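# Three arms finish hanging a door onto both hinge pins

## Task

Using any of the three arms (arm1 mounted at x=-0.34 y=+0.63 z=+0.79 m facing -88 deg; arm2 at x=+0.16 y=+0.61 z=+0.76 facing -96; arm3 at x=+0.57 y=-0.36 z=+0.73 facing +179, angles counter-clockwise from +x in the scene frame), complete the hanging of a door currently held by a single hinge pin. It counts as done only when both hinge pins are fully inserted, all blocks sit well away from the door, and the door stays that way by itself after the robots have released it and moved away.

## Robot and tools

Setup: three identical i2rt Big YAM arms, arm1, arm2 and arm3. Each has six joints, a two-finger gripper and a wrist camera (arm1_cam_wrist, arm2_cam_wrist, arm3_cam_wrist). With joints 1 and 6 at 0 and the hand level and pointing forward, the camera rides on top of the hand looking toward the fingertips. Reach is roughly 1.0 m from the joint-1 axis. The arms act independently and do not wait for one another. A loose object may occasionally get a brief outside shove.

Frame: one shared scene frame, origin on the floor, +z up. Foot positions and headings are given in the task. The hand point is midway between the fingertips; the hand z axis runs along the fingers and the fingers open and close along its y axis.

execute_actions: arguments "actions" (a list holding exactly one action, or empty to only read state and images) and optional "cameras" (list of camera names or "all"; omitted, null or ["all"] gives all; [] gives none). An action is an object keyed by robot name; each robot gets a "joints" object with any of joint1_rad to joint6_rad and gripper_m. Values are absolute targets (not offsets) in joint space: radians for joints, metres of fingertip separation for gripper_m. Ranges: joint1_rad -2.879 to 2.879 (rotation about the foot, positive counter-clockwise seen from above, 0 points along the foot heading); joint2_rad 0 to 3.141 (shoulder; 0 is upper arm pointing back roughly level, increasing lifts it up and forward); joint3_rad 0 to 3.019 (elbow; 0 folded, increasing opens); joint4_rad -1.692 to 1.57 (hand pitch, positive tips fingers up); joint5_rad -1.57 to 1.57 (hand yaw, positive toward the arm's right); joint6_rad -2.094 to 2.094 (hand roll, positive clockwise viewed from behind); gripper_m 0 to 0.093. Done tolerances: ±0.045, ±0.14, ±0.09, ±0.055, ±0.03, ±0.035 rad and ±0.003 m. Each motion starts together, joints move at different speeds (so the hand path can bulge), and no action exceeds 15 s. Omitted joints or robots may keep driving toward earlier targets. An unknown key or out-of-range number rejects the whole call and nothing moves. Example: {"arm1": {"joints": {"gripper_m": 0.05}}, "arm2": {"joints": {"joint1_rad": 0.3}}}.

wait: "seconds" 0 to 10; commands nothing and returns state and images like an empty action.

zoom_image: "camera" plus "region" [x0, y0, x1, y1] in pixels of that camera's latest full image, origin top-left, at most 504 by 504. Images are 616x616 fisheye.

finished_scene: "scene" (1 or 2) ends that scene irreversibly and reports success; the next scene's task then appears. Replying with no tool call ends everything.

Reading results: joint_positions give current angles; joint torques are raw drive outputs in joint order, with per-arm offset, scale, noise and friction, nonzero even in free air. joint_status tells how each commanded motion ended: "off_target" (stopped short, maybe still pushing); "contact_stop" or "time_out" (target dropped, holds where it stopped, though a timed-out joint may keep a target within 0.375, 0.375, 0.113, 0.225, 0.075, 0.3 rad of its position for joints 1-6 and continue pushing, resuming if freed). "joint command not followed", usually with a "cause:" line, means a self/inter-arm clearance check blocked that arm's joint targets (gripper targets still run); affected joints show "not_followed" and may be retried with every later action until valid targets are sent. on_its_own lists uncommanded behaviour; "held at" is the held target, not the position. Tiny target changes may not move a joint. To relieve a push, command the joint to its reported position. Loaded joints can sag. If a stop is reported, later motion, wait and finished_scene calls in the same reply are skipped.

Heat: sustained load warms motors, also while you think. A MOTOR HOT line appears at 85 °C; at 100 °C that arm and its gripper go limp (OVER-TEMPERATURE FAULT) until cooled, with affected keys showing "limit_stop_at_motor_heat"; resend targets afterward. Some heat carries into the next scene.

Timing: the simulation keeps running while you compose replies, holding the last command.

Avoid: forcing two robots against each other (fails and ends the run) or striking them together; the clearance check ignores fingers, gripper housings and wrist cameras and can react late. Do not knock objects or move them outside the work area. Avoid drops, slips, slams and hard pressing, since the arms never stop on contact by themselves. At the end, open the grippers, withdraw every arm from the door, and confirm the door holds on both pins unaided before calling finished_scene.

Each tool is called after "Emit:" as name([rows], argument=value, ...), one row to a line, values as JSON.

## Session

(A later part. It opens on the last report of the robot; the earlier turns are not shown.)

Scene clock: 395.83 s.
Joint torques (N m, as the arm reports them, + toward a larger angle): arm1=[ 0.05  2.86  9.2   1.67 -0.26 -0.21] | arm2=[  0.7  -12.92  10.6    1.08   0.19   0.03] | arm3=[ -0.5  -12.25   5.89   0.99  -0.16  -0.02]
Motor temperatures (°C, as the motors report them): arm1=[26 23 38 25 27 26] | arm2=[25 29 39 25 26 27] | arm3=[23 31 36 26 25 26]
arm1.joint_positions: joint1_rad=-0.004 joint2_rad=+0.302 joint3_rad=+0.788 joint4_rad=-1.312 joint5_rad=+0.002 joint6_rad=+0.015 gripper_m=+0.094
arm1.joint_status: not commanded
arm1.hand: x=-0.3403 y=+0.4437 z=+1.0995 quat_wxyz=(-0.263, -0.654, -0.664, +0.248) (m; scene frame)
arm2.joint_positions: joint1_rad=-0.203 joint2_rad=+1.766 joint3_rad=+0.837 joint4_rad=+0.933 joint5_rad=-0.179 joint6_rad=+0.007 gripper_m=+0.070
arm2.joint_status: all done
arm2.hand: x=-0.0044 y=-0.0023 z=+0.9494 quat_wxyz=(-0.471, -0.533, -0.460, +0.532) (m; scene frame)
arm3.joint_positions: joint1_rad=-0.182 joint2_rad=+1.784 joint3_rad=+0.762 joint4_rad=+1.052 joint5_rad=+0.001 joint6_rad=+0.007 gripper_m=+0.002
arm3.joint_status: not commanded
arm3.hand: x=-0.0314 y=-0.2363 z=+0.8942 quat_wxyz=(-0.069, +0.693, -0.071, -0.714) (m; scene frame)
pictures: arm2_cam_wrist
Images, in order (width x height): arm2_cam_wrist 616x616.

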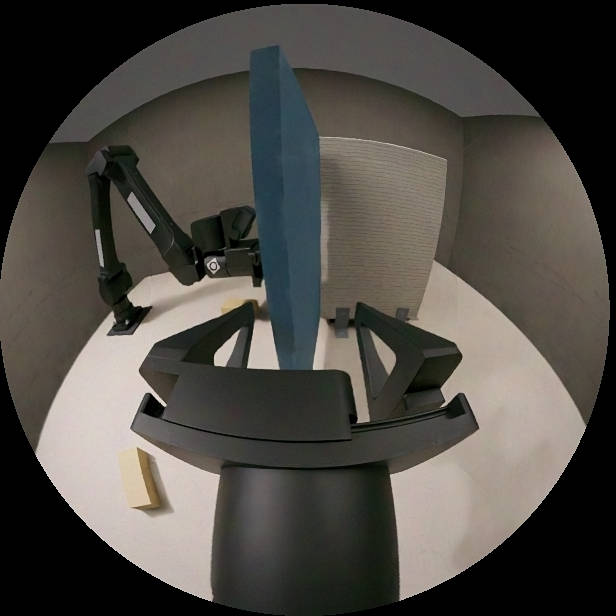

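Emit:
execute_actions([
  {"arm2":{"joints":{"joint1_rad":-0.15,"joint2_rad":1.815,"joint3_rad":0.945,"joint4_rad":0.90,"joint5_rad":-0.135}}},
], cameras=["arm2_cam_wrist"])

Scene clock: 400.37 s.
Joint torques (N m, as the arm reports them, + toward a larger angle): arm1=[ 0.15  2.92  9.16  1.69 -0.27 -0.2 ] | arm2=[ -0.57 -12.87  11.17   0.91   0.17   0.06] | arm3=[ -0.71 -12.25   6.03   0.95  -0.16  -0.05]
Motor temperatures (°C, as the motors report them): arm1=[26 23 38 25 27 26] | arm2=[25 29 39 25 26 27] | arm3=[23 31 36 26 25 26]
arm1.joint_positions: joint1_rad=-0.004 joint2_rad=+0.302 joint3_rad=+0.788 joint4_rad=-1.312 joint5_rad=+0.002 joint6_rad=+0.015 gripper_m=+0.094
arm1.joint_status: not commanded
arm1.hand: x=-0.3403 y=+0.4437 z=+1.0995 quat_wxyz=(-0.263, -0.654, -0.664, +0.248) (m; scene frame)
arm2.joint_positions: joint1_rad=-0.153 joint2_rad=+1.803 joint3_rad=+0.904 joint4_rad=+0.920 joint5_rad=-0.138 joint6_rad=+0.007 gripper_m=+0.070
arm2.joint_status: all done
arm2.hand: x=+0.0132 y=-0.0303 z=+0.9553 quat_wxyz=(-0.477, -0.526, -0.459, +0.535) (m; scene frame)
arm3.joint_positions: joint1_rad=-0.182 joint2_rad=+1.784 joint3_rad=+0.762 joint4_rad=+1.052 joint5_rad=+0.001 joint6_rad=+0.007 gripper_m=+0.002
arm3.joint_status: not commanded
arm3.hand: x=-0.0314 y=-0.2363 z=+0.8942 quat_wxyz=(-0.069, +0.693, -0.071, -0.714) (m; scene frame)
pictures: arm2_cam_wrist
Images, in order (width x height): arm2_cam_wrist 616x616.

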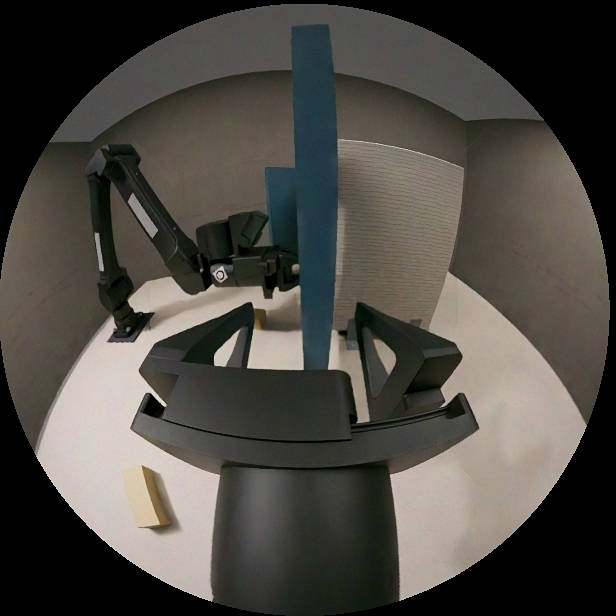

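Emit:
execute_actions([
  {"arm2":{"joints":{"joint1_rad":-0.175,"joint5_rad":-0.16,"gripper_m":0.0}}},
], cameras=[])

Emit:
execute_actions([
  {"arm2":{"joints":{"joint3_rad":0.98,"joint2_rad":1.79}},"arm3":{"joints":{"joint2_rad":1.81,"joint4_rad":1.06}}},
])

Scene clock: 406.03 s.
Joint torques (N m, as the arm reports them, + toward a larger angle): arm1=[ 0.02  2.84  9.24  1.65 -0.27 -0.19] | arm2=[  0.79 -12.41  11.01   1.14  -0.74   0.3 ] | arm3=[ -0.53 -12.37   6.06   1.    -0.14  -0.05]
Motor temperatures (°C, as the motors report them): arm1=[26 23 38 25 27 26] | arm2=[25 29 39 25 26 27] | arm3=[23 31 36 26 25 26]
arm1.joint_positions: joint1_rad=-0.004 joint2_rad=+0.302 joint3_rad=+0.788 joint4_rad=-1.312 joint5_rad=+0.002 joint6_rad=+0.015 gripper_m=+0.094
arm1.joint_status: not commanded
arm1.hand: x=-0.3403 y=+0.4437 z=+1.0995 quat_wxyz=(-0.263, -0.654, -0.664, +0.248) (m; scene frame)
arm2.joint_positions: joint1_rad=-0.196 joint2_rad=+1.804 joint3_rad=+0.907 joint4_rad=+0.919 joint5_rad=-0.142 joint6_rad=-0.015 gripper_m=+0.015
arm2.joint_status: gripper_m off_target (ended at +0.015, target +0.000); the others done
arm2.hand: x=-0.0134 y=-0.0245 z=+0.9556 quat_wxyz=(-0.461, -0.530, -0.454, +0.549) (m; scene frame)
arm3.joint_positions: joint1_rad=-0.182 joint2_rad=+1.784 joint3_rad=+0.762 joint4_rad=+1.052 joint5_rad=+0.001 joint6_rad=+0.007 gripper_m=+0.002
arm3.joint_status: not commanded
arm3.hand: x=-0.0314 y=-0.2363 z=+0.8942 quat_wxyz=(-0.069, +0.693, -0.071, -0.714) (m; scene frame)
pictures: none
No camera images: the call's "cameras" was empty. Leave "cameras" out to get every camera's image.

Scene clock: 406.53 s.
Joint torques (N m, as the arm reports them, + toward a larger angle): arm1=[ 0.07  3.02  9.16  1.67 -0.28 -0.2 ] | arm2=[  1.15 -14.69  13.62   0.99  -0.77   0.29] | arm3=[-0.49 -9.89  5.97  2.07 -0.18 -0.04]
Motor temperatures (°C, as the motors report them): arm1=[26 23 38 25 27 26] | arm2=[25 29 39 25 26 27] | arm3=[23 31 36 26 25 26]
arm1.joint_positions: joint1_rad=-0.004 joint2_rad=+0.302 joint3_rad=+0.788 joint4_rad=-1.312 joint5_rad=+0.002 joint6_rad=+0.015 gripper_m=+0.094
arm1.joint_status: not commanded
arm1.hand: x=-0.3403 y=+0.4437 z=+1.0995 quat_wxyz=(-0.263, -0.654, -0.664, +0.248) (m; scene frame)
arm2.joint_positions: joint1_rad=-0.196 joint2_rad=+1.804 joint3_rad=+0.908 joint4_rad=+0.919 joint5_rad=-0.142 joint6_rad=-0.015 gripper_m=+0.015
arm2.joint_status: all done
arm2.hand: x=-0.0134 y=-0.0248 z=+0.9561 quat_wxyz=(-0.461, -0.529, -0.454, +0.549) (m; scene frame)
arm3.joint_positions: joint1_rad=-0.182 joint2_rad=+1.784 joint3_rad=+0.762 joint4_rad=+1.052 joint5_rad=+0.001 joint6_rad=+0.007 gripper_m=+0.002
arm3.joint_status: all done
arm3.hand: x=-0.0314 y=-0.2363 z=+0.8942 quat_wxyz=(-0.069, +0.693, -0.071, -0.714) (m; scene frame)
pictures: arm1_cam_wrist, arm2_cam_wrist, arm3_cam_wrist
Images, in order (width x height): arm1_cam_wrist 616x616, arm2_cam_wrist 616x616, arm3_cam_wrist 616x616.

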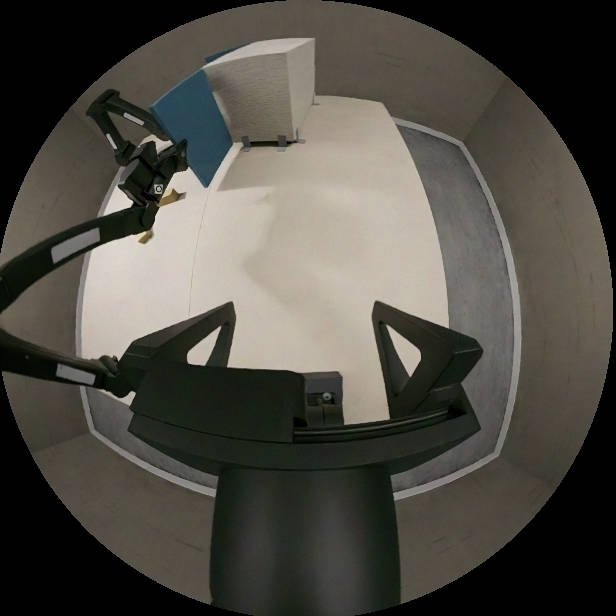

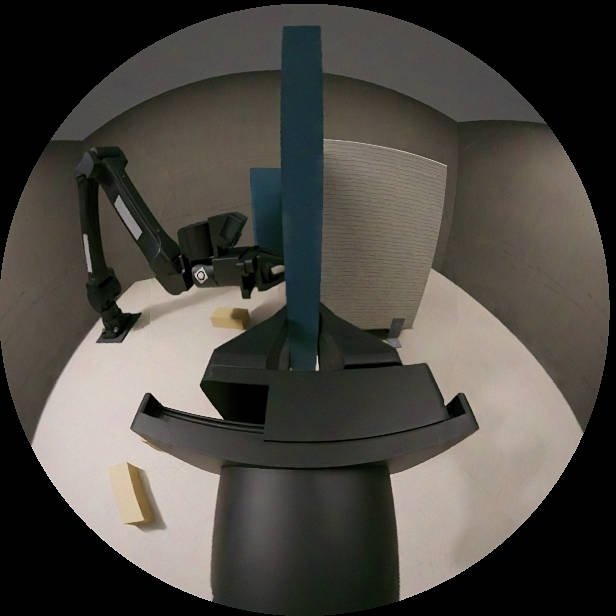

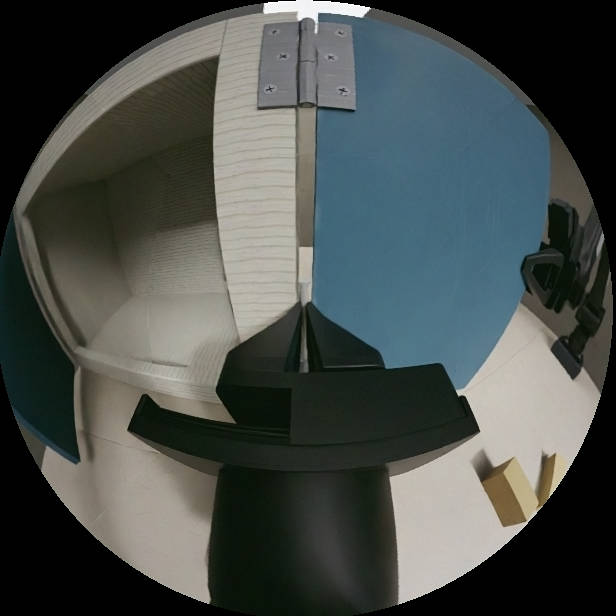

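Emit:
execute_actions([
  {"arm2":{"joints":{"joint3_rad":1.06,"joint2_rad":1.78}}},
], cameras=[])

Scene clock: 412.17 s.
Joint torques (N m, as the arm reports them, + toward a larger angle): arm1=[ 0.09  2.96  9.18  1.65 -0.26 -0.2 ] | arm2=[  1.19 -15.28  17.14   1.27  -0.76   0.28] | arm3=[-0.53 -9.52  5.96  2.03 -0.16 -0.02]
Motor temperatures (°C, as the motors report them): arm1=[26 23 38 25 27 26] | arm2=[25 30 41 25 26 27] | arm3=[23 31 36 26 25 26]
arm1.joint_positions: joint1_rad=-0.004 joint2_rad=+0.302 joint3_rad=+0.788 joint4_rad=-1.312 joint5_rad=+0.002 joint6_rad=+0.015 gripper_m=+0.094
arm1.joint_status: not commanded
arm1.hand: x=-0.3403 y=+0.4437 z=+1.0995 quat_wxyz=(-0.263, -0.654, -0.664, +0.248) (m; scene frame)
arm2.joint_positions: joint1_rad=-0.196 joint2_rad=+1.803 joint3_rad=+0.913 joint4_rad=+0.914 joint5_rad=-0.142 joint6_rad=-0.015 gripper_m=+0.015
arm2.joint_status: joint3_rad time_out (moved +0.004 of +0.152); the others done
arm2.on_its_own: joint3_rad reads +0.913 and still pushes toward +1.025 since a time_out
arm2.hand: x=-0.0138 y=-0.0259 z=+0.9575 quat_wxyz=(-0.461, -0.529, -0.454, +0.549) (m; scene frame)
arm3.joint_positions: joint1_rad=-0.182 joint2_rad=+1.784 joint3_rad=+0.762 joint4_rad=+1.052 joint5_rad=+0.001 joint6_rad=+0.007 gripper_m=+0.002
arm3.joint_status: not commanded
arm3.hand: x=-0.0314 y=-0.2363 z=+0.8942 quat_wxyz=(-0.069, +0.693, -0.071, -0.714) (m; scene frame)
pictures: none
No camera images: the call's "cameras" was empty. Leave "cameras" out to get every camera's image.

Emit:
execute_actions([
  {"arm2":{"joints":{"joint3_rad":0.91,"joint2_rad":1.803,"gripper_m":0.07}},"arm3":{"joints":{"joint2_rad":1.77,"joint4_rad":1.03}}},
], cameras=[])

Emit:
execute_actions([
  {"arm2":{"joints":{"joint2_rad":1.3,"joint3_rad":0.55,"joint4_rad":0.75}},"arm1":{"joints":{"joint1_rad":0.07,"joint2_rad":1.6,"joint3_rad":1.2,"joint4_rad":0.2,"joint5_rad":-0.6,"gripper_m":0.0}}},
], cameras=[])

Emit:
execute_actions([
  {"arm2":{"joints":{"joint1_rad":0.3,"joint2_rad":1.0,"joint5_rad":0}},"arm1":{"joints":{"joint2_rad":2.06,"joint3_rad":1.5,"joint4_rad":0.315}}},
], cameras=["arm1_cam_wrist"])

Scene clock: 445.27 s.
Joint torques (N m, as the arm reports them, + toward a larger angle): arm1=[ 0.04  2.89  9.16  1.67 -0.27 -0.2 ] | arm2=[  0.79 -13.68   7.45   1.28  -0.11   0.22] | arm3=[ -0.73 -12.46   5.96   1.13  -0.18  -0.04]
Motor temperatures (°C, as the motors report them): arm1=[26 23 39 25 27 26] | arm2=[25 31 46 25 26 27] | arm3=[23 30 36 27 25 26]
arm1.joint_positions: joint1_rad=-0.004 joint2_rad=+0.302 joint3_rad=+0.788 joint4_rad=-1.312 joint5_rad=+0.002 joint6_rad=+0.015 gripper_m=+0.094
arm1.joint_status: not commanded
arm1.hand: x=-0.3403 y=+0.4437 z=+1.0995 quat_wxyz=(-0.263, -0.654, -0.664, +0.248) (m; scene frame)
arm2.joint_positions: joint1_rad=-0.186 joint2_rad=+1.803 joint3_rad=+0.914 joint4_rad=+0.913 joint5_rad=-0.157 joint6_rad=-0.009 gripper_m=+0.070
arm2.joint_status: all done
arm2.hand: x=-0.0049 y=-0.0285 z=+0.9582 quat_wxyz=(-0.470, -0.524, -0.459, +0.542) (m; scene frame)
arm3.joint_positions: joint1_rad=-0.182 joint2_rad=+1.783 joint3_rad=+0.762 joint4_rad=+1.049 joint5_rad=+0.001 joint6_rad=+0.007 gripper_m=+0.002
arm3.joint_status: all done
arm3.hand: x=-0.0314 y=-0.2363 z=+0.8943 quat_wxyz=(-0.069, +0.694, -0.071, -0.714) (m; scene frame)
pictures: none
No camera images: the call's "cameras" was empty. Leave "cameras" out to get every camera's image.

Scene clock: 447.07 s.
Joint torques (N m, as the arm reports them, + toward a larger angle): arm1=[  0.29 -16.47  10.1    2.22  -0.39  -0.21] | arm2=[ 0.04 -7.03  8.61  1.03 -0.1   0.23] | arm3=[ -0.52 -12.63   5.96   1.11  -0.15  -0.01]
Motor temperatures (°C, as the motors report them): arm1=[26 24 39 25 27 26] | arm2=[25 30 45 25 26 27] | arm3=[23 31 36 27 25 26]
arm1.joint_positions: joint1_rad=+0.067 joint2_rad=+1.610 joint3_rad=+1.180 joint4_rad=+0.178 joint5_rad=-0.598 joint6_rad=+0.013 gripper_m=+0.000
arm1.joint_status: all done
arm1.hand: x=-0.1808 y=-0.0190 z=+1.0854 quat_wxyz=(-0.593, -0.378, -0.678, +0.212) (m; scene frame)
arm2.joint_positions: joint1_rad=-0.186 joint2_rad=+1.295 joint3_rad=+0.555 joint4_rad=+0.769 joint5_rad=-0.157 joint6_rad=-0.008 gripper_m=+0.070
arm2.joint_status: all done
arm2.hand: x=+0.0382 y=+0.1153 z=+1.0276 quat_wxyz=(-0.471, -0.523, -0.458, +0.543) (m; scene frame)
arm3.joint_positions: joint1_rad=-0.182 joint2_rad=+1.783 joint3_rad=+0.762 joint4_rad=+1.049 joint5_rad=+0.001 joint6_rad=+0.007 gripper_m=+0.002
arm3.joint_status: not commanded
arm3.hand: x=-0.0314 y=-0.2363 z=+0.8943 quat_wxyz=(-0.069, +0.694, -0.071, -0.714) (m; scene frame)
pictures: none
No camera images: the call's "cameras" was empty. Leave "cameras" out to get every camera's image.

Scene clock: 448.57 s.
Joint torques (N m, as the arm reports them, + toward a larger angle): arm1=[  0.02 -22.74  10.26   1.88  -0.34  -0.2 ] | arm2=[-0.08 -4.02 10.69  1.05  0.18  0.16] | arm3=[ -0.58 -12.5    6.03   1.05  -0.16  -0.04]
Motor temperatures (°C, as the motors report them): arm1=[26 24 39 25 27 26] | arm2=[25 30 45 25 26 27] | arm3=[23 31 36 27 25 26]
arm1.joint_positions: joint1_rad=+0.067 joint2_rad=+2.071 joint3_rad=+1.467 joint4_rad=+0.304 joint5_rad=-0.599 joint6_rad=+0.013 gripper_m=+0.000
arm1.joint_status: all done
arm1.hand: x=-0.1670 y=-0.1404 z=+0.9411 quat_wxyz=(-0.583, -0.391, -0.685, +0.196) (m; scene frame)
arm2.joint_positions: joint1_rad=+0.294 joint2_rad=+0.990 joint3_rad=+0.548 joint4_rad=+0.764 joint5_rad=-0.004 joint6_rad=-0.007 gripper_m=+0.070
arm2.joint_status: all done
arm2.hand: x=+0.2429 y=+0.1698 z=+1.1647 quat_wxyz=(-0.626, -0.371, -0.448, +0.520) (m; scene frame)
arm3.joint_positions: joint1_rad=-0.182 joint2_rad=+1.783 joint3_rad=+0.762 joint4_rad=+1.049 joint5_rad=+0.001 joint6_rad=+0.007 gripper_m=+0.002
arm3.joint_status: not commanded
arm3.hand: x=-0.0314 y=-0.2363 z=+0.8943 quat_wxyz=(-0.069, +0.694, -0.071, -0.714) (m; scene frame)
pictures: arm1_cam_wrist
Images, in order (width x height): arm1_cam_wrist 616x616.

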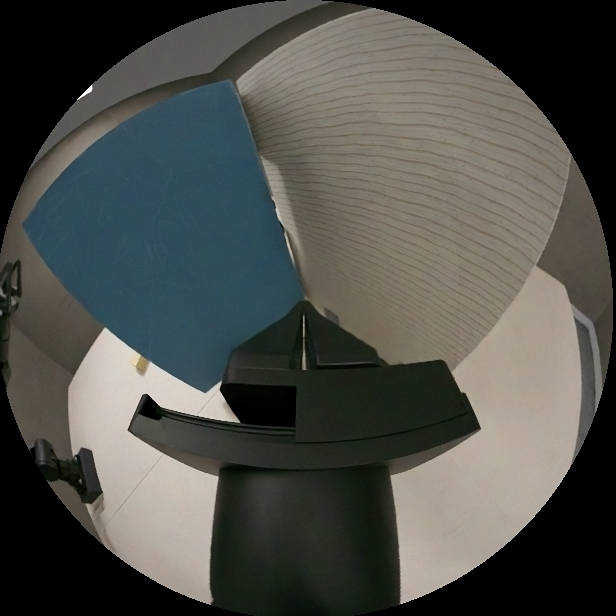

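Emit:
execute_actions([
  {"arm1":{"joints":{"joint4_rad":-0.15}}},
], cameras=["arm1_cam_wrist"])

Emit:
zoom_image(camera="arm1_cam_wrist", region=[250, 130, 370, 300])

Scene clock: 455.23 s.
Joint torques (N m, as the arm reports them, + toward a larger angle): arm1=[  0.15 -22.03  10.12   0.87  -0.52  -0.23] | arm2=[-0.03 -3.84 10.64  1.06  0.19  0.19] | arm3=[ -0.61 -12.77   5.92   1.13  -0.17  -0.01]
Motor temperatures (°C, as the motors report them): arm1=[26 25 40 25 27 26] | arm2=[25 30 43 25 26 27] | arm3=[23 31 36 27 25 26]
arm1.joint_positions: joint1_rad=+0.067 joint2_rad=+2.071 joint3_rad=+1.467 joint4_rad=-0.139 joint5_rad=-0.599 joint6_rad=+0.013 gripper_m=+0.000
arm1.joint_status: all done
arm1.hand: x=-0.1714 y=-0.0929 z=+0.8592 quat_wxyz=(-0.468, -0.503, -0.725, +0.050) (m; scene frame)
arm2.joint_positions: joint1_rad=+0.294 joint2_rad=+0.990 joint3_rad=+0.548 joint4_rad=+0.764 joint5_rad=-0.004 joint6_rad=-0.007 gripper_m=+0.070
arm2.joint_status: not commanded
arm2.hand: x=+0.2429 y=+0.1698 z=+1.1647 quat_wxyz=(-0.626, -0.371, -0.448, +0.520) (m; scene frame)
arm3.joint_positions: joint1_rad=-0.182 joint2_rad=+1.783 joint3_rad=+0.762 joint4_rad=+1.049 joint5_rad=+0.001 joint6_rad=+0.007 gripper_m=+0.002
arm3.joint_status: not commanded
arm3.hand: x=-0.0314 y=-0.2363 z=+0.8943 quat_wxyz=(-0.069, +0.694, -0.071, -0.714) (m; scene frame)
pictures: arm1_cam_wrist
Images, in order (width x height): arm1_cam_wrist 616x616.

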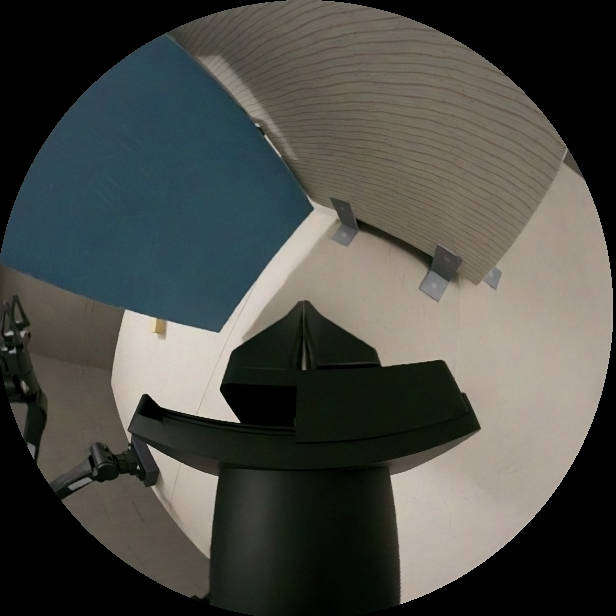

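Region (250, 130, 370, 300) of arm1_cam_wrist's 616x616 image, scaled by 2.965, with more detail than that image has; it fills the left 356 columns of this view, and the rest is white.

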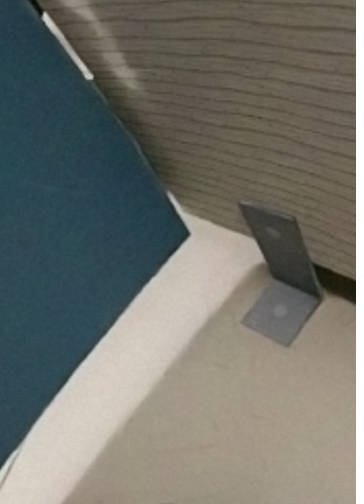

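Emit:
execute_actions([
  {"arm1":{"joints":{"joint2_rad":1.0,"joint3_rad":0.9,"joint4_rad":-0.5,"joint5_rad":0}},"arm2":{"joints":{"joint1_rad":0.17,"joint2_rad":1.7,"joint3_rad":1.0,"joint4_rad":0.8,"joint5_rad":0.62,"gripper_m":0}}},
], cameras=[])

Emit:
execute_actions([
  {"arm2":{"joints":{"joint2_rad":2.15,"joint3_rad":1.27,"joint4_rad":0.93}}},
], cameras=["arm2_cam_wrist"])

Emit:
zoom_image(camera="arm2_cam_wrist", region=[270, 170, 390, 310])

Scene clock: 471.83 s.
Joint torques (N m, as the arm reports them, + toward a larger angle): arm1=[-0.06 -6.56  9.74  1.12 -0.03 -0.2 ] | arm2=[ -0.6  -14.47  12.     2.44   0.18   0.2 ] | arm3=[ -0.84 -12.55   6.09   1.12  -0.14  -0.04]
Motor temperatures (°C, as the motors report them): arm1=[26 27 40 25 27 26] | arm2=[25 29 42 25 26 27] | arm3=[23 32 36 26 25 26]
arm1.joint_positions: joint1_rad=+0.067 joint2_rad=+0.993 joint3_rad=+0.894 joint4_rad=-0.491 joint5_rad=-0.002 joint6_rad=+0.013 gripper_m=+0.000
arm1.joint_status: all done
arm1.hand: x=-0.2981 y=+0.1745 z=+1.1027 quat_wxyz=(-0.353, -0.596, -0.652, +0.308) (m; scene frame)
arm2.joint_positions: joint1_rad=+0.171 joint2_rad=+1.711 joint3_rad=+0.961 joint4_rad=+0.780 joint5_rad=+0.617 joint6_rad=-0.007 gripper_m=+0.001
arm2.joint_status: all done
arm2.hand: x=+0.1008 y=-0.0300 z=+1.0080 quat_wxyz=(-0.354, -0.613, -0.333, +0.623) (m; scene frame)
arm3.joint_positions: joint1_rad=-0.182 joint2_rad=+1.783 joint3_rad=+0.762 joint4_rad=+1.049 joint5_rad=+0.001 joint6_rad=+0.007 gripper_m=+0.002
arm3.joint_status: not commanded
arm3.hand: x=-0.0314 y=-0.2363 z=+0.8943 quat_wxyz=(-0.069, +0.694, -0.071, -0.714) (m; scene frame)
pictures: none
No camera images: the call's "cameras" was empty. Leave "cameras" out to get every camera's image.

Scene clock: 473.17 s.
Joint torques (N m, as the arm reports them, + toward a larger angle): arm1=[ 0.17 -5.78  9.76  1.12 -0.02 -0.18] | arm2=[ -0.72 -18.49   9.74   2.33   0.14   0.2 ] | arm3=[ -0.57 -12.24   5.98   1.    -0.16  -0.02]
Motor temperatures (°C, as the motors report them): arm1=[26 27 40 25 27 26] | arm2=[25 29 42 25 26 27] | arm3=[23 32 36 26 25 26]
arm1.joint_positions: joint1_rad=+0.067 joint2_rad=+0.993 joint3_rad=+0.894 joint4_rad=-0.491 joint5_rad=-0.002 joint6_rad=+0.013 gripper_m=+0.000
arm1.joint_status: not commanded
arm1.hand: x=-0.2981 y=+0.1745 z=+1.1027 quat_wxyz=(-0.353, -0.596, -0.652, +0.308) (m; scene frame)
arm2.joint_positions: joint1_rad=+0.171 joint2_rad=+2.165 joint3_rad=+1.244 joint4_rad=+0.909 joint5_rad=+0.618 joint6_rad=-0.007 gripper_m=+0.001
arm2.joint_status: all done
arm2.hand: x=+0.1077 y=-0.1304 z=+0.8667 quat_wxyz=(-0.341, -0.620, -0.346, +0.617) (m; scene frame)
arm3.joint_positions: joint1_rad=-0.182 joint2_rad=+1.783 joint3_rad=+0.762 joint4_rad=+1.049 joint5_rad=+0.001 joint6_rad=+0.007 gripper_m=+0.002
arm3.joint_status: not commanded
arm3.hand: x=-0.0314 y=-0.2363 z=+0.8943 quat_wxyz=(-0.069, +0.694, -0.071, -0.714) (m; scene frame)
pictures: arm2_cam_wrist
Images, in order (width x height): arm2_cam_wrist 616x616.

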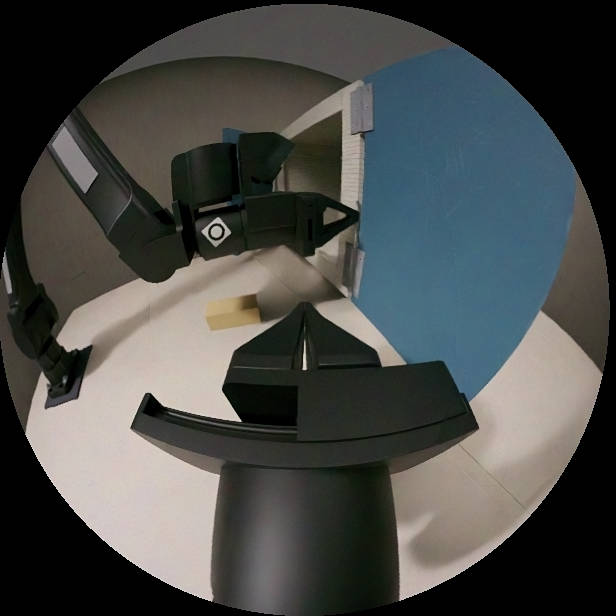

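Region (270, 170, 390, 310) of arm2_cam_wrist's 616x616 image, scaled by 3.600, with more detail than that image has; it fills the left 432 columns of this view, and the rest is white.

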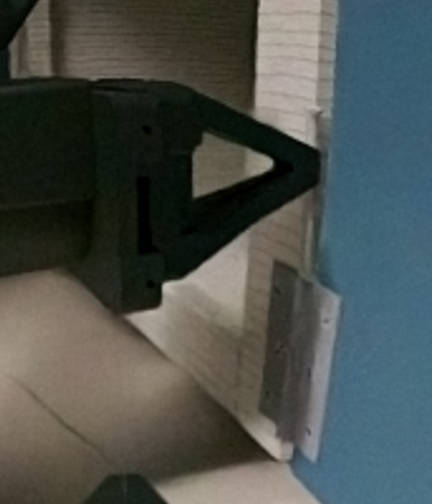

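Emit:
execute_actions([
  {"arm3":{"joints":{"joint2_rad":1.70,"joint4_rad":0.97}}},
], cameras=[])

Emit:
execute_actions([
  {"arm3":{"joints":{"joint3_rad":0.745,"joint4_rad":0.925}}},
], cameras=["arm2_cam_wrist"])

Emit:
zoom_image(camera="arm2_cam_wrist", region=[310, 170, 390, 310])

Scene clock: 486.47 s.
Joint torques (N m, as the arm reports them, + toward a larger angle): arm1=[ 0.06 -6.05  9.76  1.13 -0.02 -0.18] | arm2=[ -0.7  -18.69   9.58   2.37   0.11   0.2 ] | arm3=[ -0.36 -14.85   6.22   1.87  -0.17  -0.04]
Motor temperatures (°C, as the motors report them): arm1=[26 25 40 25 27 26] | arm2=[25 31 41 25 26 27] | arm3=[23 32 36 26 25 26]
arm1.joint_positions: joint1_rad=+0.067 joint2_rad=+0.993 joint3_rad=+0.894 joint4_rad=-0.491 joint5_rad=-0.002 joint6_rad=+0.013 gripper_m=+0.000
arm1.joint_status: not commanded
arm1.hand: x=-0.2981 y=+0.1745 z=+1.1027 quat_wxyz=(-0.353, -0.596, -0.652, +0.308) (m; scene frame)
arm2.joint_positions: joint1_rad=+0.171 joint2_rad=+2.165 joint3_rad=+1.244 joint4_rad=+0.909 joint5_rad=+0.618 joint6_rad=-0.007 gripper_m=+0.001
arm2.joint_status: not commanded
arm2.hand: x=+0.1077 y=-0.1304 z=+0.8667 quat_wxyz=(-0.341, -0.620, -0.346, +0.617) (m; scene frame)
arm3.joint_positions: joint1_rad=-0.182 joint2_rad=+1.749 joint3_rad=+0.762 joint4_rad=+0.970 joint5_rad=+0.001 joint6_rad=+0.007 gripper_m=+0.002
arm3.joint_status: all done
arm3.hand: x=-0.0302 y=-0.2365 z=+0.8951 quat_wxyz=(-0.067, +0.709, -0.073, -0.698) (m; scene frame)
pictures: none
No camera images: the call's "cameras" was empty. Leave "cameras" out to get every camera's image.

Scene clock: 487.07 s.
Joint torques (N m, as the arm reports them, + toward a larger angle): arm1=[ 0.01 -5.93  9.73  1.11 -0.04 -0.18] | arm2=[ -0.08 -18.72   9.63   2.49   0.1    0.2 ] | arm3=[ -0.75 -14.15   4.99   1.37  -0.14  -0.05]
Motor temperatures (°C, as the motors report them): arm1=[26 25 40 25 27 26] | arm2=[25 31 41 25 26 27] | arm3=[23 32 36 26 25 26]
arm1.joint_positions: joint1_rad=+0.067 joint2_rad=+0.993 joint3_rad=+0.894 joint4_rad=-0.491 joint5_rad=-0.002 joint6_rad=+0.013 gripper_m=+0.000
arm1.joint_status: not commanded
arm1.hand: x=-0.2981 y=+0.1745 z=+1.1027 quat_wxyz=(-0.353, -0.596, -0.652, +0.308) (m; scene frame)
arm2.joint_positions: joint1_rad=+0.171 joint2_rad=+2.165 joint3_rad=+1.244 joint4_rad=+0.909 joint5_rad=+0.618 joint6_rad=-0.007 gripper_m=+0.001
arm2.joint_status: not commanded
arm2.hand: x=+0.1077 y=-0.1304 z=+0.8667 quat_wxyz=(-0.341, -0.620, -0.346, +0.617) (m; scene frame)
arm3.joint_positions: joint1_rad=-0.182 joint2_rad=+1.736 joint3_rad=+0.762 joint4_rad=+0.936 joint5_rad=+0.001 joint6_rad=+0.007 gripper_m=+0.002
arm3.joint_status: all done
arm3.hand: x=-0.0298 y=-0.2366 z=+0.8943 quat_wxyz=(-0.067, +0.717, -0.074, -0.690) (m; scene frame)
pictures: arm2_cam_wrist
Images, in order (width x height): arm2_cam_wrist 616x616.

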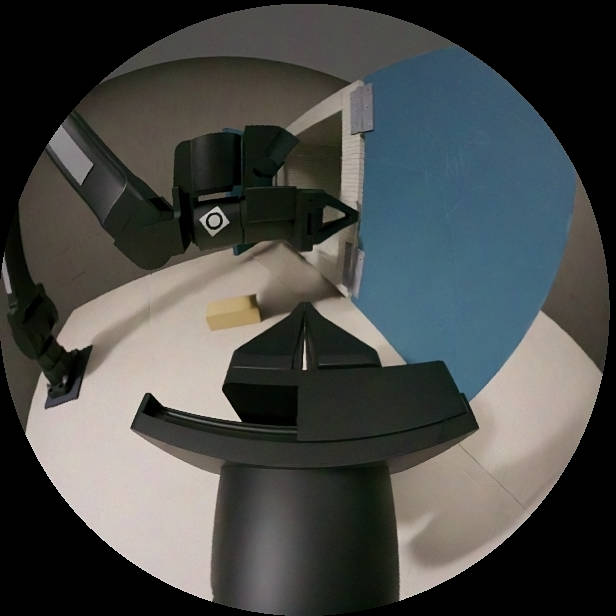

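Region (310, 170, 390, 310) of arm2_cam_wrist's 616x616 image, scaled by 3.600, with more detail than that image has; it fills the left 288 columns of this view, and the rest is white.

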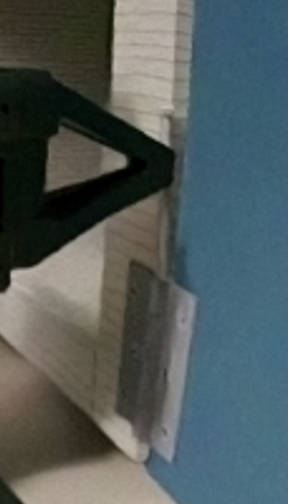

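Emit:
execute_actions([
  {"arm3":{"joints":{"joint2_rad":1.65,"joint3_rad":0.73}}},
], cameras=["arm2_cam_wrist"])

Emit:
zoom_image(camera="arm2_cam_wrist", region=[310, 170, 390, 310])

Scene clock: 492.73 s.
Joint torques (N m, as the arm reports them, + toward a larger angle): arm1=[-0.1  -5.9   9.73  1.16 -0.02 -0.19] | arm2=[ -0.35 -18.72   9.58   2.26   0.14   0.21] | arm3=[ -0.65 -16.96   3.94   2.12  -0.15  -0.03]
Motor temperatures (°C, as the motors report them): arm1=[26 25 40 25 27 26] | arm2=[25 31 40 25 26 27] | arm3=[23 32 36 26 25 26]
arm1.joint_positions: joint1_rad=+0.067 joint2_rad=+0.993 joint3_rad=+0.894 joint4_rad=-0.491 joint5_rad=-0.002 joint6_rad=+0.013 gripper_m=+0.000
arm1.joint_status: not commanded
arm1.hand: x=-0.2981 y=+0.1745 z=+1.1027 quat_wxyz=(-0.353, -0.596, -0.652, +0.308) (m; scene frame)
arm2.joint_positions: joint1_rad=+0.171 joint2_rad=+2.165 joint3_rad=+1.244 joint4_rad=+0.909 joint5_rad=+0.618 joint6_rad=-0.007 gripper_m=+0.001
arm2.joint_status: not commanded
arm2.hand: x=+0.1077 y=-0.1304 z=+0.8667 quat_wxyz=(-0.341, -0.620, -0.346, +0.617) (m; scene frame)
arm3.joint_positions: joint1_rad=-0.182 joint2_rad=+1.725 joint3_rad=+0.762 joint4_rad=+0.915 joint5_rad=+0.001 joint6_rad=+0.007 gripper_m=+0.002
arm3.joint_status: all done
arm3.hand: x=-0.0291 y=-0.2368 z=+0.8956 quat_wxyz=(-0.066, +0.720, -0.074, -0.687) (m; scene frame)
pictures: arm2_cam_wrist
Images, in order (width x height): arm2_cam_wrist 616x616.

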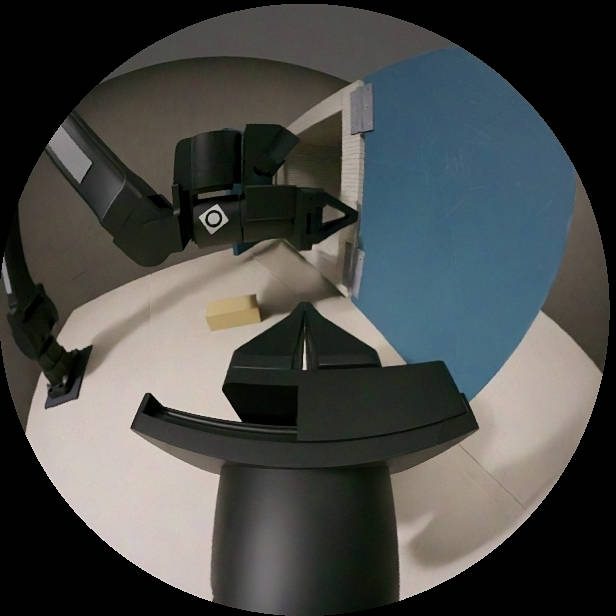

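Region (310, 170, 390, 310) of arm2_cam_wrist's 616x616 image, scaled by 3.600, with more detail than that image has; it fills the left 288 columns of this view, and the rest is white.

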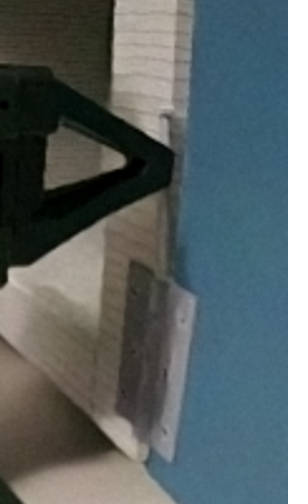

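Emit:
execute_actions([
  {"arm3":{"joints":{"joint2_rad":1.74,"joint3_rad":0.775,"joint4_rad":0.95}}},
], cameras=[])

Emit:
execute_actions([
  {"arm3":{"joints":{"gripper_m":0.03}}},
], cameras=["arm2_cam_wrist","arm3_cam_wrist"])

Emit:
zoom_image(camera="arm2_cam_wrist", region=[310, 170, 390, 310])

Scene clock: 499.53 s.
Joint torques (N m, as the arm reports them, + toward a larger angle): arm1=[ 0.14 -5.85  9.74  1.14 -0.03 -0.18] | arm2=[ -0.72 -19.18   9.72   2.37   0.11   0.19] | arm3=[ -0.52 -10.9    7.32   2.68  -0.16  -0.02]
Motor temperatures (°C, as the motors report them): arm1=[26 25 40 25 27 26] | arm2=[25 32 40 25 26 27] | arm3=[23 33 36 27 25 26]
arm1.joint_positions: joint1_rad=+0.067 joint2_rad=+0.993 joint3_rad=+0.894 joint4_rad=-0.491 joint5_rad=-0.002 joint6_rad=+0.013 gripper_m=+0.000
arm1.joint_status: not commanded
arm1.hand: x=-0.2981 y=+0.1745 z=+1.1027 quat_wxyz=(-0.353, -0.596, -0.652, +0.308) (m; scene frame)
arm2.joint_positions: joint1_rad=+0.171 joint2_rad=+2.165 joint3_rad=+1.244 joint4_rad=+0.909 joint5_rad=+0.618 joint6_rad=-0.007 gripper_m=+0.001
arm2.joint_status: not commanded
arm2.hand: x=+0.1077 y=-0.1304 z=+0.8667 quat_wxyz=(-0.341, -0.620, -0.346, +0.617) (m; scene frame)
arm3.joint_positions: joint1_rad=-0.182 joint2_rad=+1.733 joint3_rad=+0.766 joint4_rad=+0.925 joint5_rad=+0.001 joint6_rad=+0.007 gripper_m=+0.002
arm3.joint_status: all done
arm3.hand: x=-0.0306 y=-0.2365 z=+0.8954 quat_wxyz=(-0.066, +0.718, -0.074, -0.689) (m; scene frame)
pictures: none
No camera images: the call's "cameras" was empty. Leave "cameras" out to get every camera's image.

Scene clock: 500.07 s.
Joint torques (N m, as the arm reports them, + toward a larger angle): arm1=[-0.02 -5.96  9.8   1.14 -0.03 -0.18] | arm2=[ -0.57 -18.43   9.78   2.43   0.12   0.19] | arm3=[ -0.66 -10.84   7.28   2.63  -0.14  -0.05]
Motor temperatures (°C, as the motors report them): arm1=[26 25 40 25 27 26] | arm2=[25 32 40 25 26 27] | arm3=[23 33 36 27 25 26]
arm1.joint_positions: joint1_rad=+0.067 joint2_rad=+0.993 joint3_rad=+0.894 joint4_rad=-0.491 joint5_rad=-0.002 joint6_rad=+0.013 gripper_m=+0.000
arm1.joint_status: not commanded
arm1.hand: x=-0.2981 y=+0.1745 z=+1.1027 quat_wxyz=(-0.353, -0.596, -0.652, +0.308) (m; scene frame)
arm2.joint_positions: joint1_rad=+0.171 joint2_rad=+2.165 joint3_rad=+1.244 joint4_rad=+0.909 joint5_rad=+0.618 joint6_rad=-0.007 gripper_m=+0.001
arm2.joint_status: not commanded
arm2.hand: x=+0.1077 y=-0.1304 z=+0.8667 quat_wxyz=(-0.341, -0.620, -0.346, +0.617) (m; scene frame)
arm3.joint_positions: joint1_rad=-0.182 joint2_rad=+1.733 joint3_rad=+0.766 joint4_rad=+0.928 joint5_rad=+0.001 joint6_rad=+0.007 gripper_m=+0.030
arm3.joint_status: all done
arm3.hand: x=-0.0307 y=-0.2365 z=+0.8962 quat_wxyz=(-0.067, +0.717, -0.074, -0.690) (m; scene frame)
pictures: arm2_cam_wrist, arm3_cam_wrist
Images, in order (width x height): arm2_cam_wrist 616x616, arm3_cam_wrist 616x616.

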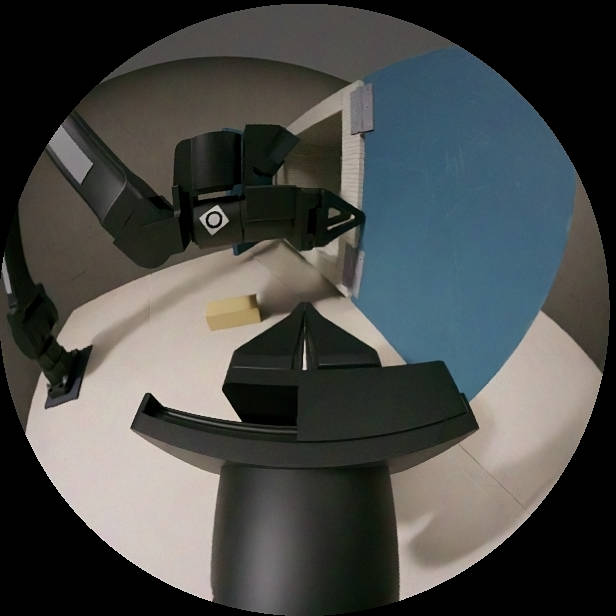

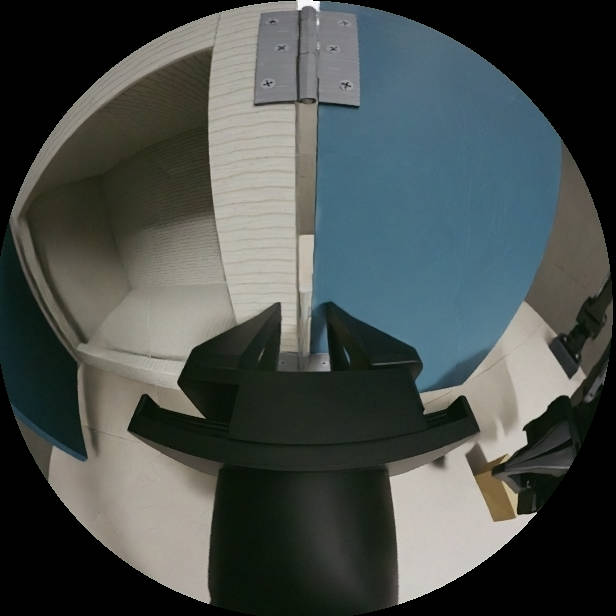

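Region (310, 170, 390, 310) of arm2_cam_wrist's 616x616 image, scaled by 3.600, with more detail than that image has; it fills the left 288 columns of this view, and the rest is white.

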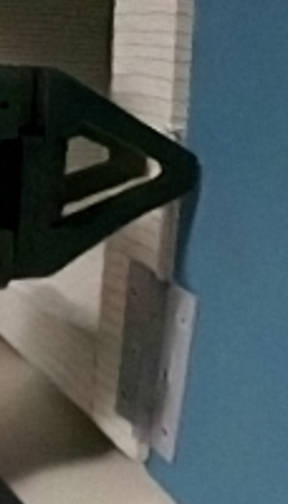

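Emit:
execute_actions([
  {"arm3":{"joints":{"joint2_rad":1.62,"joint3_rad":0.6,"joint4_rad":0.98}}},
], cameras=["arm2_cam_wrist","arm3_cam_wrist"])

Emit:
zoom_image(camera="arm3_cam_wrist", region=[250, 200, 360, 370])

Emit:
zoom_image(camera="arm2_cam_wrist", region=[310, 170, 390, 310])

Scene clock: 507.33 s.
Joint torques (N m, as the arm reports them, + toward a larger angle): arm1=[ 0.12 -6.    9.71  1.15 -0.03 -0.17] | arm2=[ -0.53 -19.12   9.72   2.38   0.13   0.2 ] | arm3=[-0.68 -9.78  6.25  2.57 -0.19 -0.06]
Motor temperatures (°C, as the motors report them): arm1=[26 25 41 25 27 26] | arm2=[25 32 40 25 26 27] | arm3=[23 32 36 27 25 26]
arm1.joint_positions: joint1_rad=+0.067 joint2_rad=+0.993 joint3_rad=+0.894 joint4_rad=-0.491 joint5_rad=-0.002 joint6_rad=+0.013 gripper_m=+0.000
arm1.joint_status: not commanded
arm1.hand: x=-0.2981 y=+0.1745 z=+1.1027 quat_wxyz=(-0.353, -0.596, -0.652, +0.308) (m; scene frame)
arm2.joint_positions: joint1_rad=+0.171 joint2_rad=+2.165 joint3_rad=+1.244 joint4_rad=+0.909 joint5_rad=+0.618 joint6_rad=-0.007 gripper_m=+0.001
arm2.joint_status: not commanded
arm2.hand: x=+0.1077 y=-0.1304 z=+0.8667 quat_wxyz=(-0.341, -0.620, -0.346, +0.617) (m; scene frame)
arm3.joint_positions: joint1_rad=-0.182 joint2_rad=+1.630 joint3_rad=+0.601 joint4_rad=+0.960 joint5_rad=+0.001 joint6_rad=+0.007 gripper_m=+0.030
arm3.joint_status: all done
arm3.hand: x=+0.0265 y=-0.2479 z=+0.8869 quat_wxyz=(-0.066, +0.727, -0.075, -0.679) (m; scene frame)
pictures: arm2_cam_wrist, arm3_cam_wrist
Images, in order (width x height): arm2_cam_wrist 616x616, arm3_cam_wrist 616x616.

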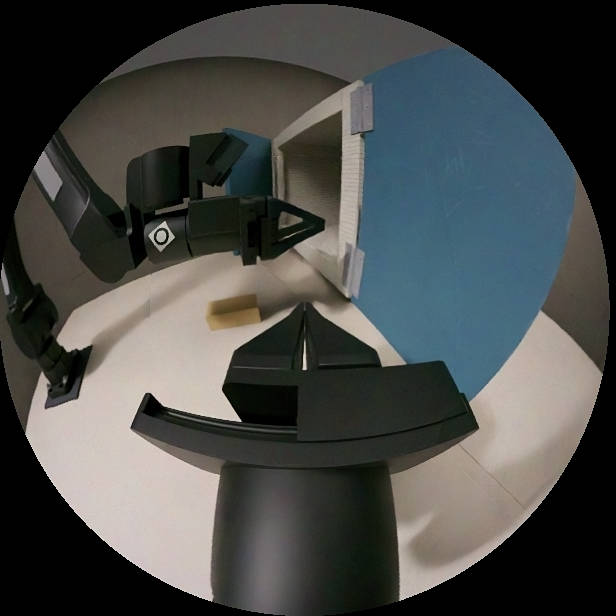

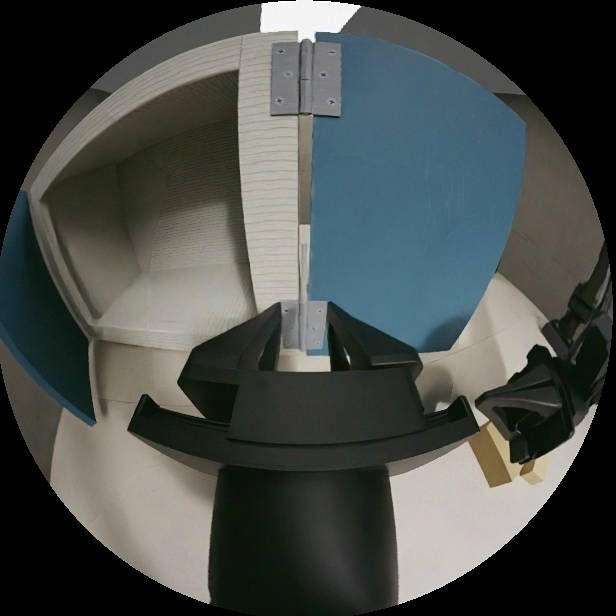

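Region (250, 200, 360, 370) of arm3_cam_wrist's 616x616 image, scaled by 2.965, with more detail than that image has; it fills the left 326 columns of this view, and the rest is white.

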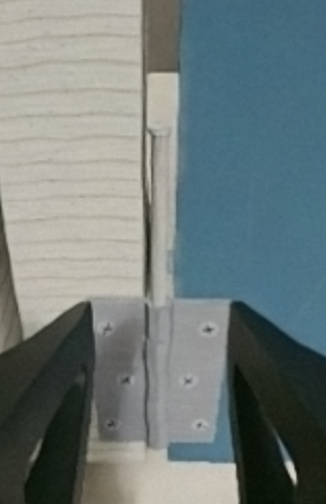

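Region (310, 170, 390, 310) of arm2_cam_wrist's 616x616 image, scaled by 3.600, with more detail than that image has; it fills the left 288 columns of this view, and the rest is white.

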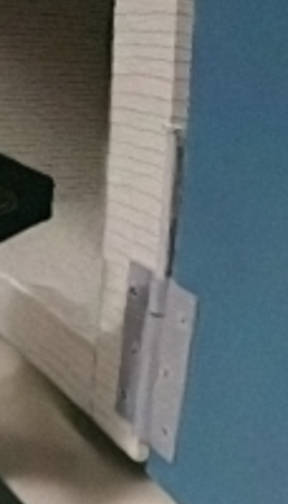

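Emit:
execute_actions([
  {"arm3":{"joints":{"joint2_rad":1.54,"joint3_rad":0.66,"joint4_rad":0.88,"gripper_m":0}}},
], cameras=[])

Emit:
execute_actions([
  {"arm3":{"joints":{"joint2_rad":1.65,"joint3_rad":0.83,"joint4_rad":0.88}}},
], cameras=["arm2_cam_wrist"])

Emit:
zoom_image(camera="arm2_cam_wrist", region=[290, 150, 390, 310])

Scene clock: 523.17 s.
Joint torques (N m, as the arm reports them, + toward a larger angle): arm1=[ 0.03 -5.83  9.75  1.17 -0.02 -0.18] | arm2=[ -0.49 -18.76   9.63   2.43   0.15   0.2 ] | arm3=[ -0.61 -10.12   9.58   1.26  -0.16  -0.02]
Motor temperatures (°C, as the motors report them): arm1=[26 24 41 25 27 26] | arm2=[25 33 40 25 26 27] | arm3=[23 32 37 27 25 26]
arm1.joint_positions: joint1_rad=+0.067 joint2_rad=+0.993 joint3_rad=+0.894 joint4_rad=-0.491 joint5_rad=-0.002 joint6_rad=+0.013 gripper_m=+0.000
arm1.joint_status: not commanded
arm1.hand: x=-0.2981 y=+0.1745 z=+1.1027 quat_wxyz=(-0.353, -0.596, -0.652, +0.308) (m; scene frame)
arm2.joint_positions: joint1_rad=+0.171 joint2_rad=+2.165 joint3_rad=+1.244 joint4_rad=+0.909 joint5_rad=+0.618 joint6_rad=-0.007 gripper_m=+0.001
arm2.joint_status: not commanded
arm2.hand: x=+0.1077 y=-0.1304 z=+0.8667 quat_wxyz=(-0.341, -0.620, -0.346, +0.617) (m; scene frame)
arm3.joint_positions: joint1_rad=-0.182 joint2_rad=+1.547 joint3_rad=+0.626 joint4_rad=+0.890 joint5_rad=+0.001 joint6_rad=+0.007 gripper_m=+0.000
arm3.joint_status: all done
arm3.hand: x=+0.0232 y=-0.2473 z=+0.9257 quat_wxyz=(-0.067, +0.714, -0.074, -0.693) (m; scene frame)
pictures: none
No camera images: the call's "cameras" was empty. Leave "cameras" out to get every camera's image.

Scene clock: 524.03 s.
Joint torques (N m, as the arm reports them, + toward a larger angle): arm1=[ 0.02 -5.77  9.73  1.15 -0.02 -0.18] | arm2=[ -0.32 -18.68   9.7    2.36   0.1    0.2 ] | arm3=[ -0.6  -10.2   10.33   1.46  -0.16  -0.04]
Motor temperatures (°C, as the motors report them): arm1=[26 24 41 25 27 26] | arm2=[25 33 40 25 26 27] | arm3=[23 32 37 27 25 26]
arm1.joint_positions: joint1_rad=+0.067 joint2_rad=+0.993 joint3_rad=+0.894 joint4_rad=-0.491 joint5_rad=-0.002 joint6_rad=+0.013 gripper_m=+0.000
arm1.joint_status: not commanded
arm1.hand: x=-0.2981 y=+0.1745 z=+1.1027 quat_wxyz=(-0.353, -0.596, -0.652, +0.308) (m; scene frame)
arm2.joint_positions: joint1_rad=+0.171 joint2_rad=+2.165 joint3_rad=+1.244 joint4_rad=+0.909 joint5_rad=+0.618 joint6_rad=-0.007 gripper_m=+0.001
arm2.joint_status: not commanded
arm2.hand: x=+0.1077 y=-0.1304 z=+0.8667 quat_wxyz=(-0.341, -0.620, -0.346, +0.617) (m; scene frame)
arm3.joint_positions: joint1_rad=-0.182 joint2_rad=+1.645 joint3_rad=+0.793 joint4_rad=+0.889 joint5_rad=+0.001 joint6_rad=+0.007 gripper_m=+0.000
arm3.joint_status: all done
arm3.hand: x=-0.0330 y=-0.2360 z=+0.9514 quat_wxyz=(-0.069, +0.690, -0.071, -0.717) (m; scene frame)
pictures: arm2_cam_wrist
Images, in order (width x height): arm2_cam_wrist 616x616.

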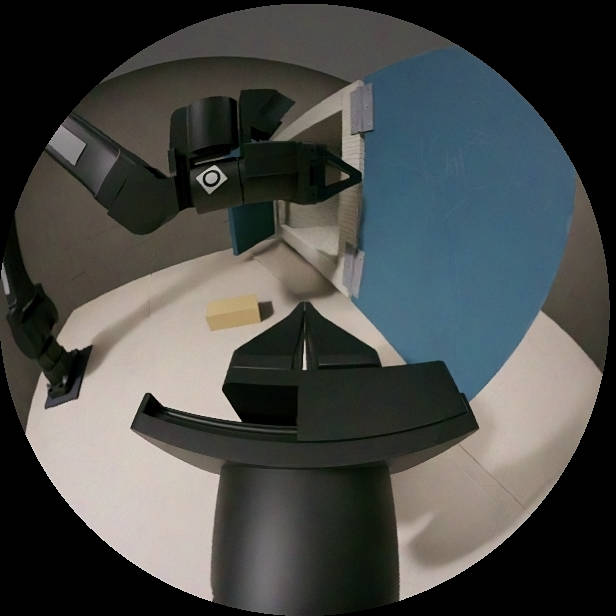

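Region (290, 150, 390, 310) of arm2_cam_wrist's 616x616 image, scaled by 3.150, with more detail than that image has; it fills the left 315 columns of this view, and the rest is white.

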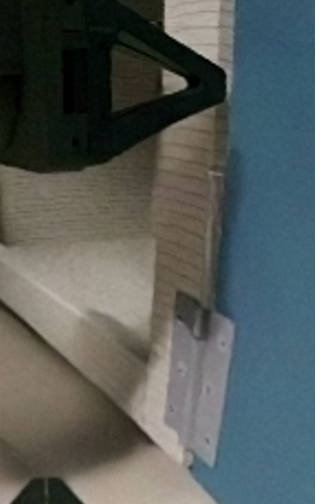

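Emit:
execute_actions([
  {"arm3":{"joints":{"joint2_rad":1.76,"joint3_rad":0.835,"joint4_rad":0.97}}},
], cameras=["arm2_cam_wrist"])

Emit:
zoom_image(camera="arm2_cam_wrist", region=[290, 150, 390, 310])

Scene clock: 535.20 s.
Joint torques (N m, as the arm reports them, + toward a larger angle): arm1=[ 0.14 -5.96  9.77  1.11 -0.03 -0.18] | arm2=[ -0.59 -18.7    9.71   2.43   0.13   0.19] | arm3=[ -0.37 -10.93   9.55   2.23  -0.17   0.01]
Motor temperatures (°C, as the motors report them): arm1=[26 24 41 25 27 26] | arm2=[25 33 40 25 26 27] | arm3=[23 32 39 27 25 26]
arm1.joint_positions: joint1_rad=+0.067 joint2_rad=+0.993 joint3_rad=+0.894 joint4_rad=-0.491 joint5_rad=-0.002 joint6_rad=+0.013 gripper_m=+0.000
arm1.joint_status: not commanded
arm1.hand: x=-0.2981 y=+0.1745 z=+1.1027 quat_wxyz=(-0.353, -0.596, -0.652, +0.308) (m; scene frame)
arm2.joint_positions: joint1_rad=+0.171 joint2_rad=+2.165 joint3_rad=+1.244 joint4_rad=+0.909 joint5_rad=+0.618 joint6_rad=-0.007 gripper_m=+0.001
arm2.joint_status: not commanded
arm2.hand: x=+0.1077 y=-0.1304 z=+0.8667 quat_wxyz=(-0.341, -0.620, -0.346, +0.617) (m; scene frame)
arm3.joint_positions: joint1_rad=-0.182 joint2_rad=+1.749 joint3_rad=+0.801 joint4_rad=+0.955 joint5_rad=+0.001 joint6_rad=+0.007 gripper_m=+0.000
arm3.joint_status: all done
arm3.hand: x=-0.0424 y=-0.2341 z=+0.9093 quat_wxyz=(-0.068, +0.701, -0.072, -0.706) (m; scene frame)
pictures: arm2_cam_wrist
Images, in order (width x height): arm2_cam_wrist 616x616.

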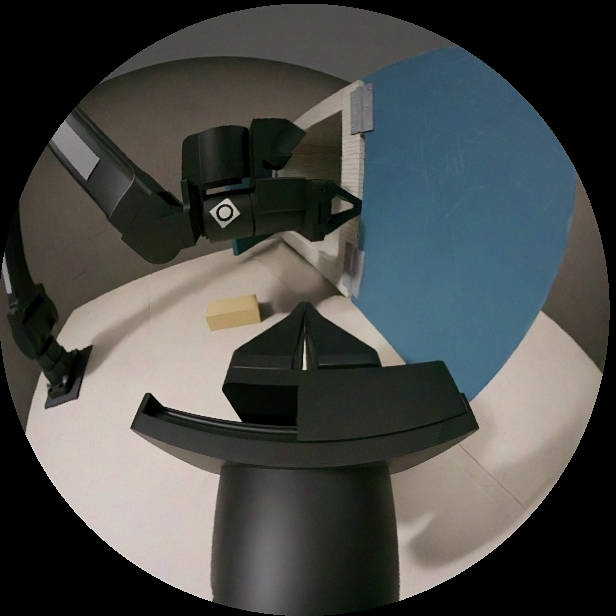

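Region (290, 150, 390, 310) of arm2_cam_wrist's 616x616 image, scaled by 3.150, with more detail than that image has; it fills the left 315 columns of this view, and the rest is white.

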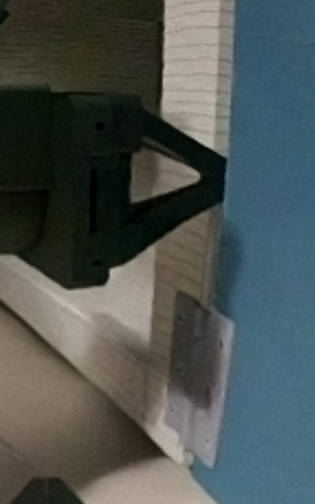

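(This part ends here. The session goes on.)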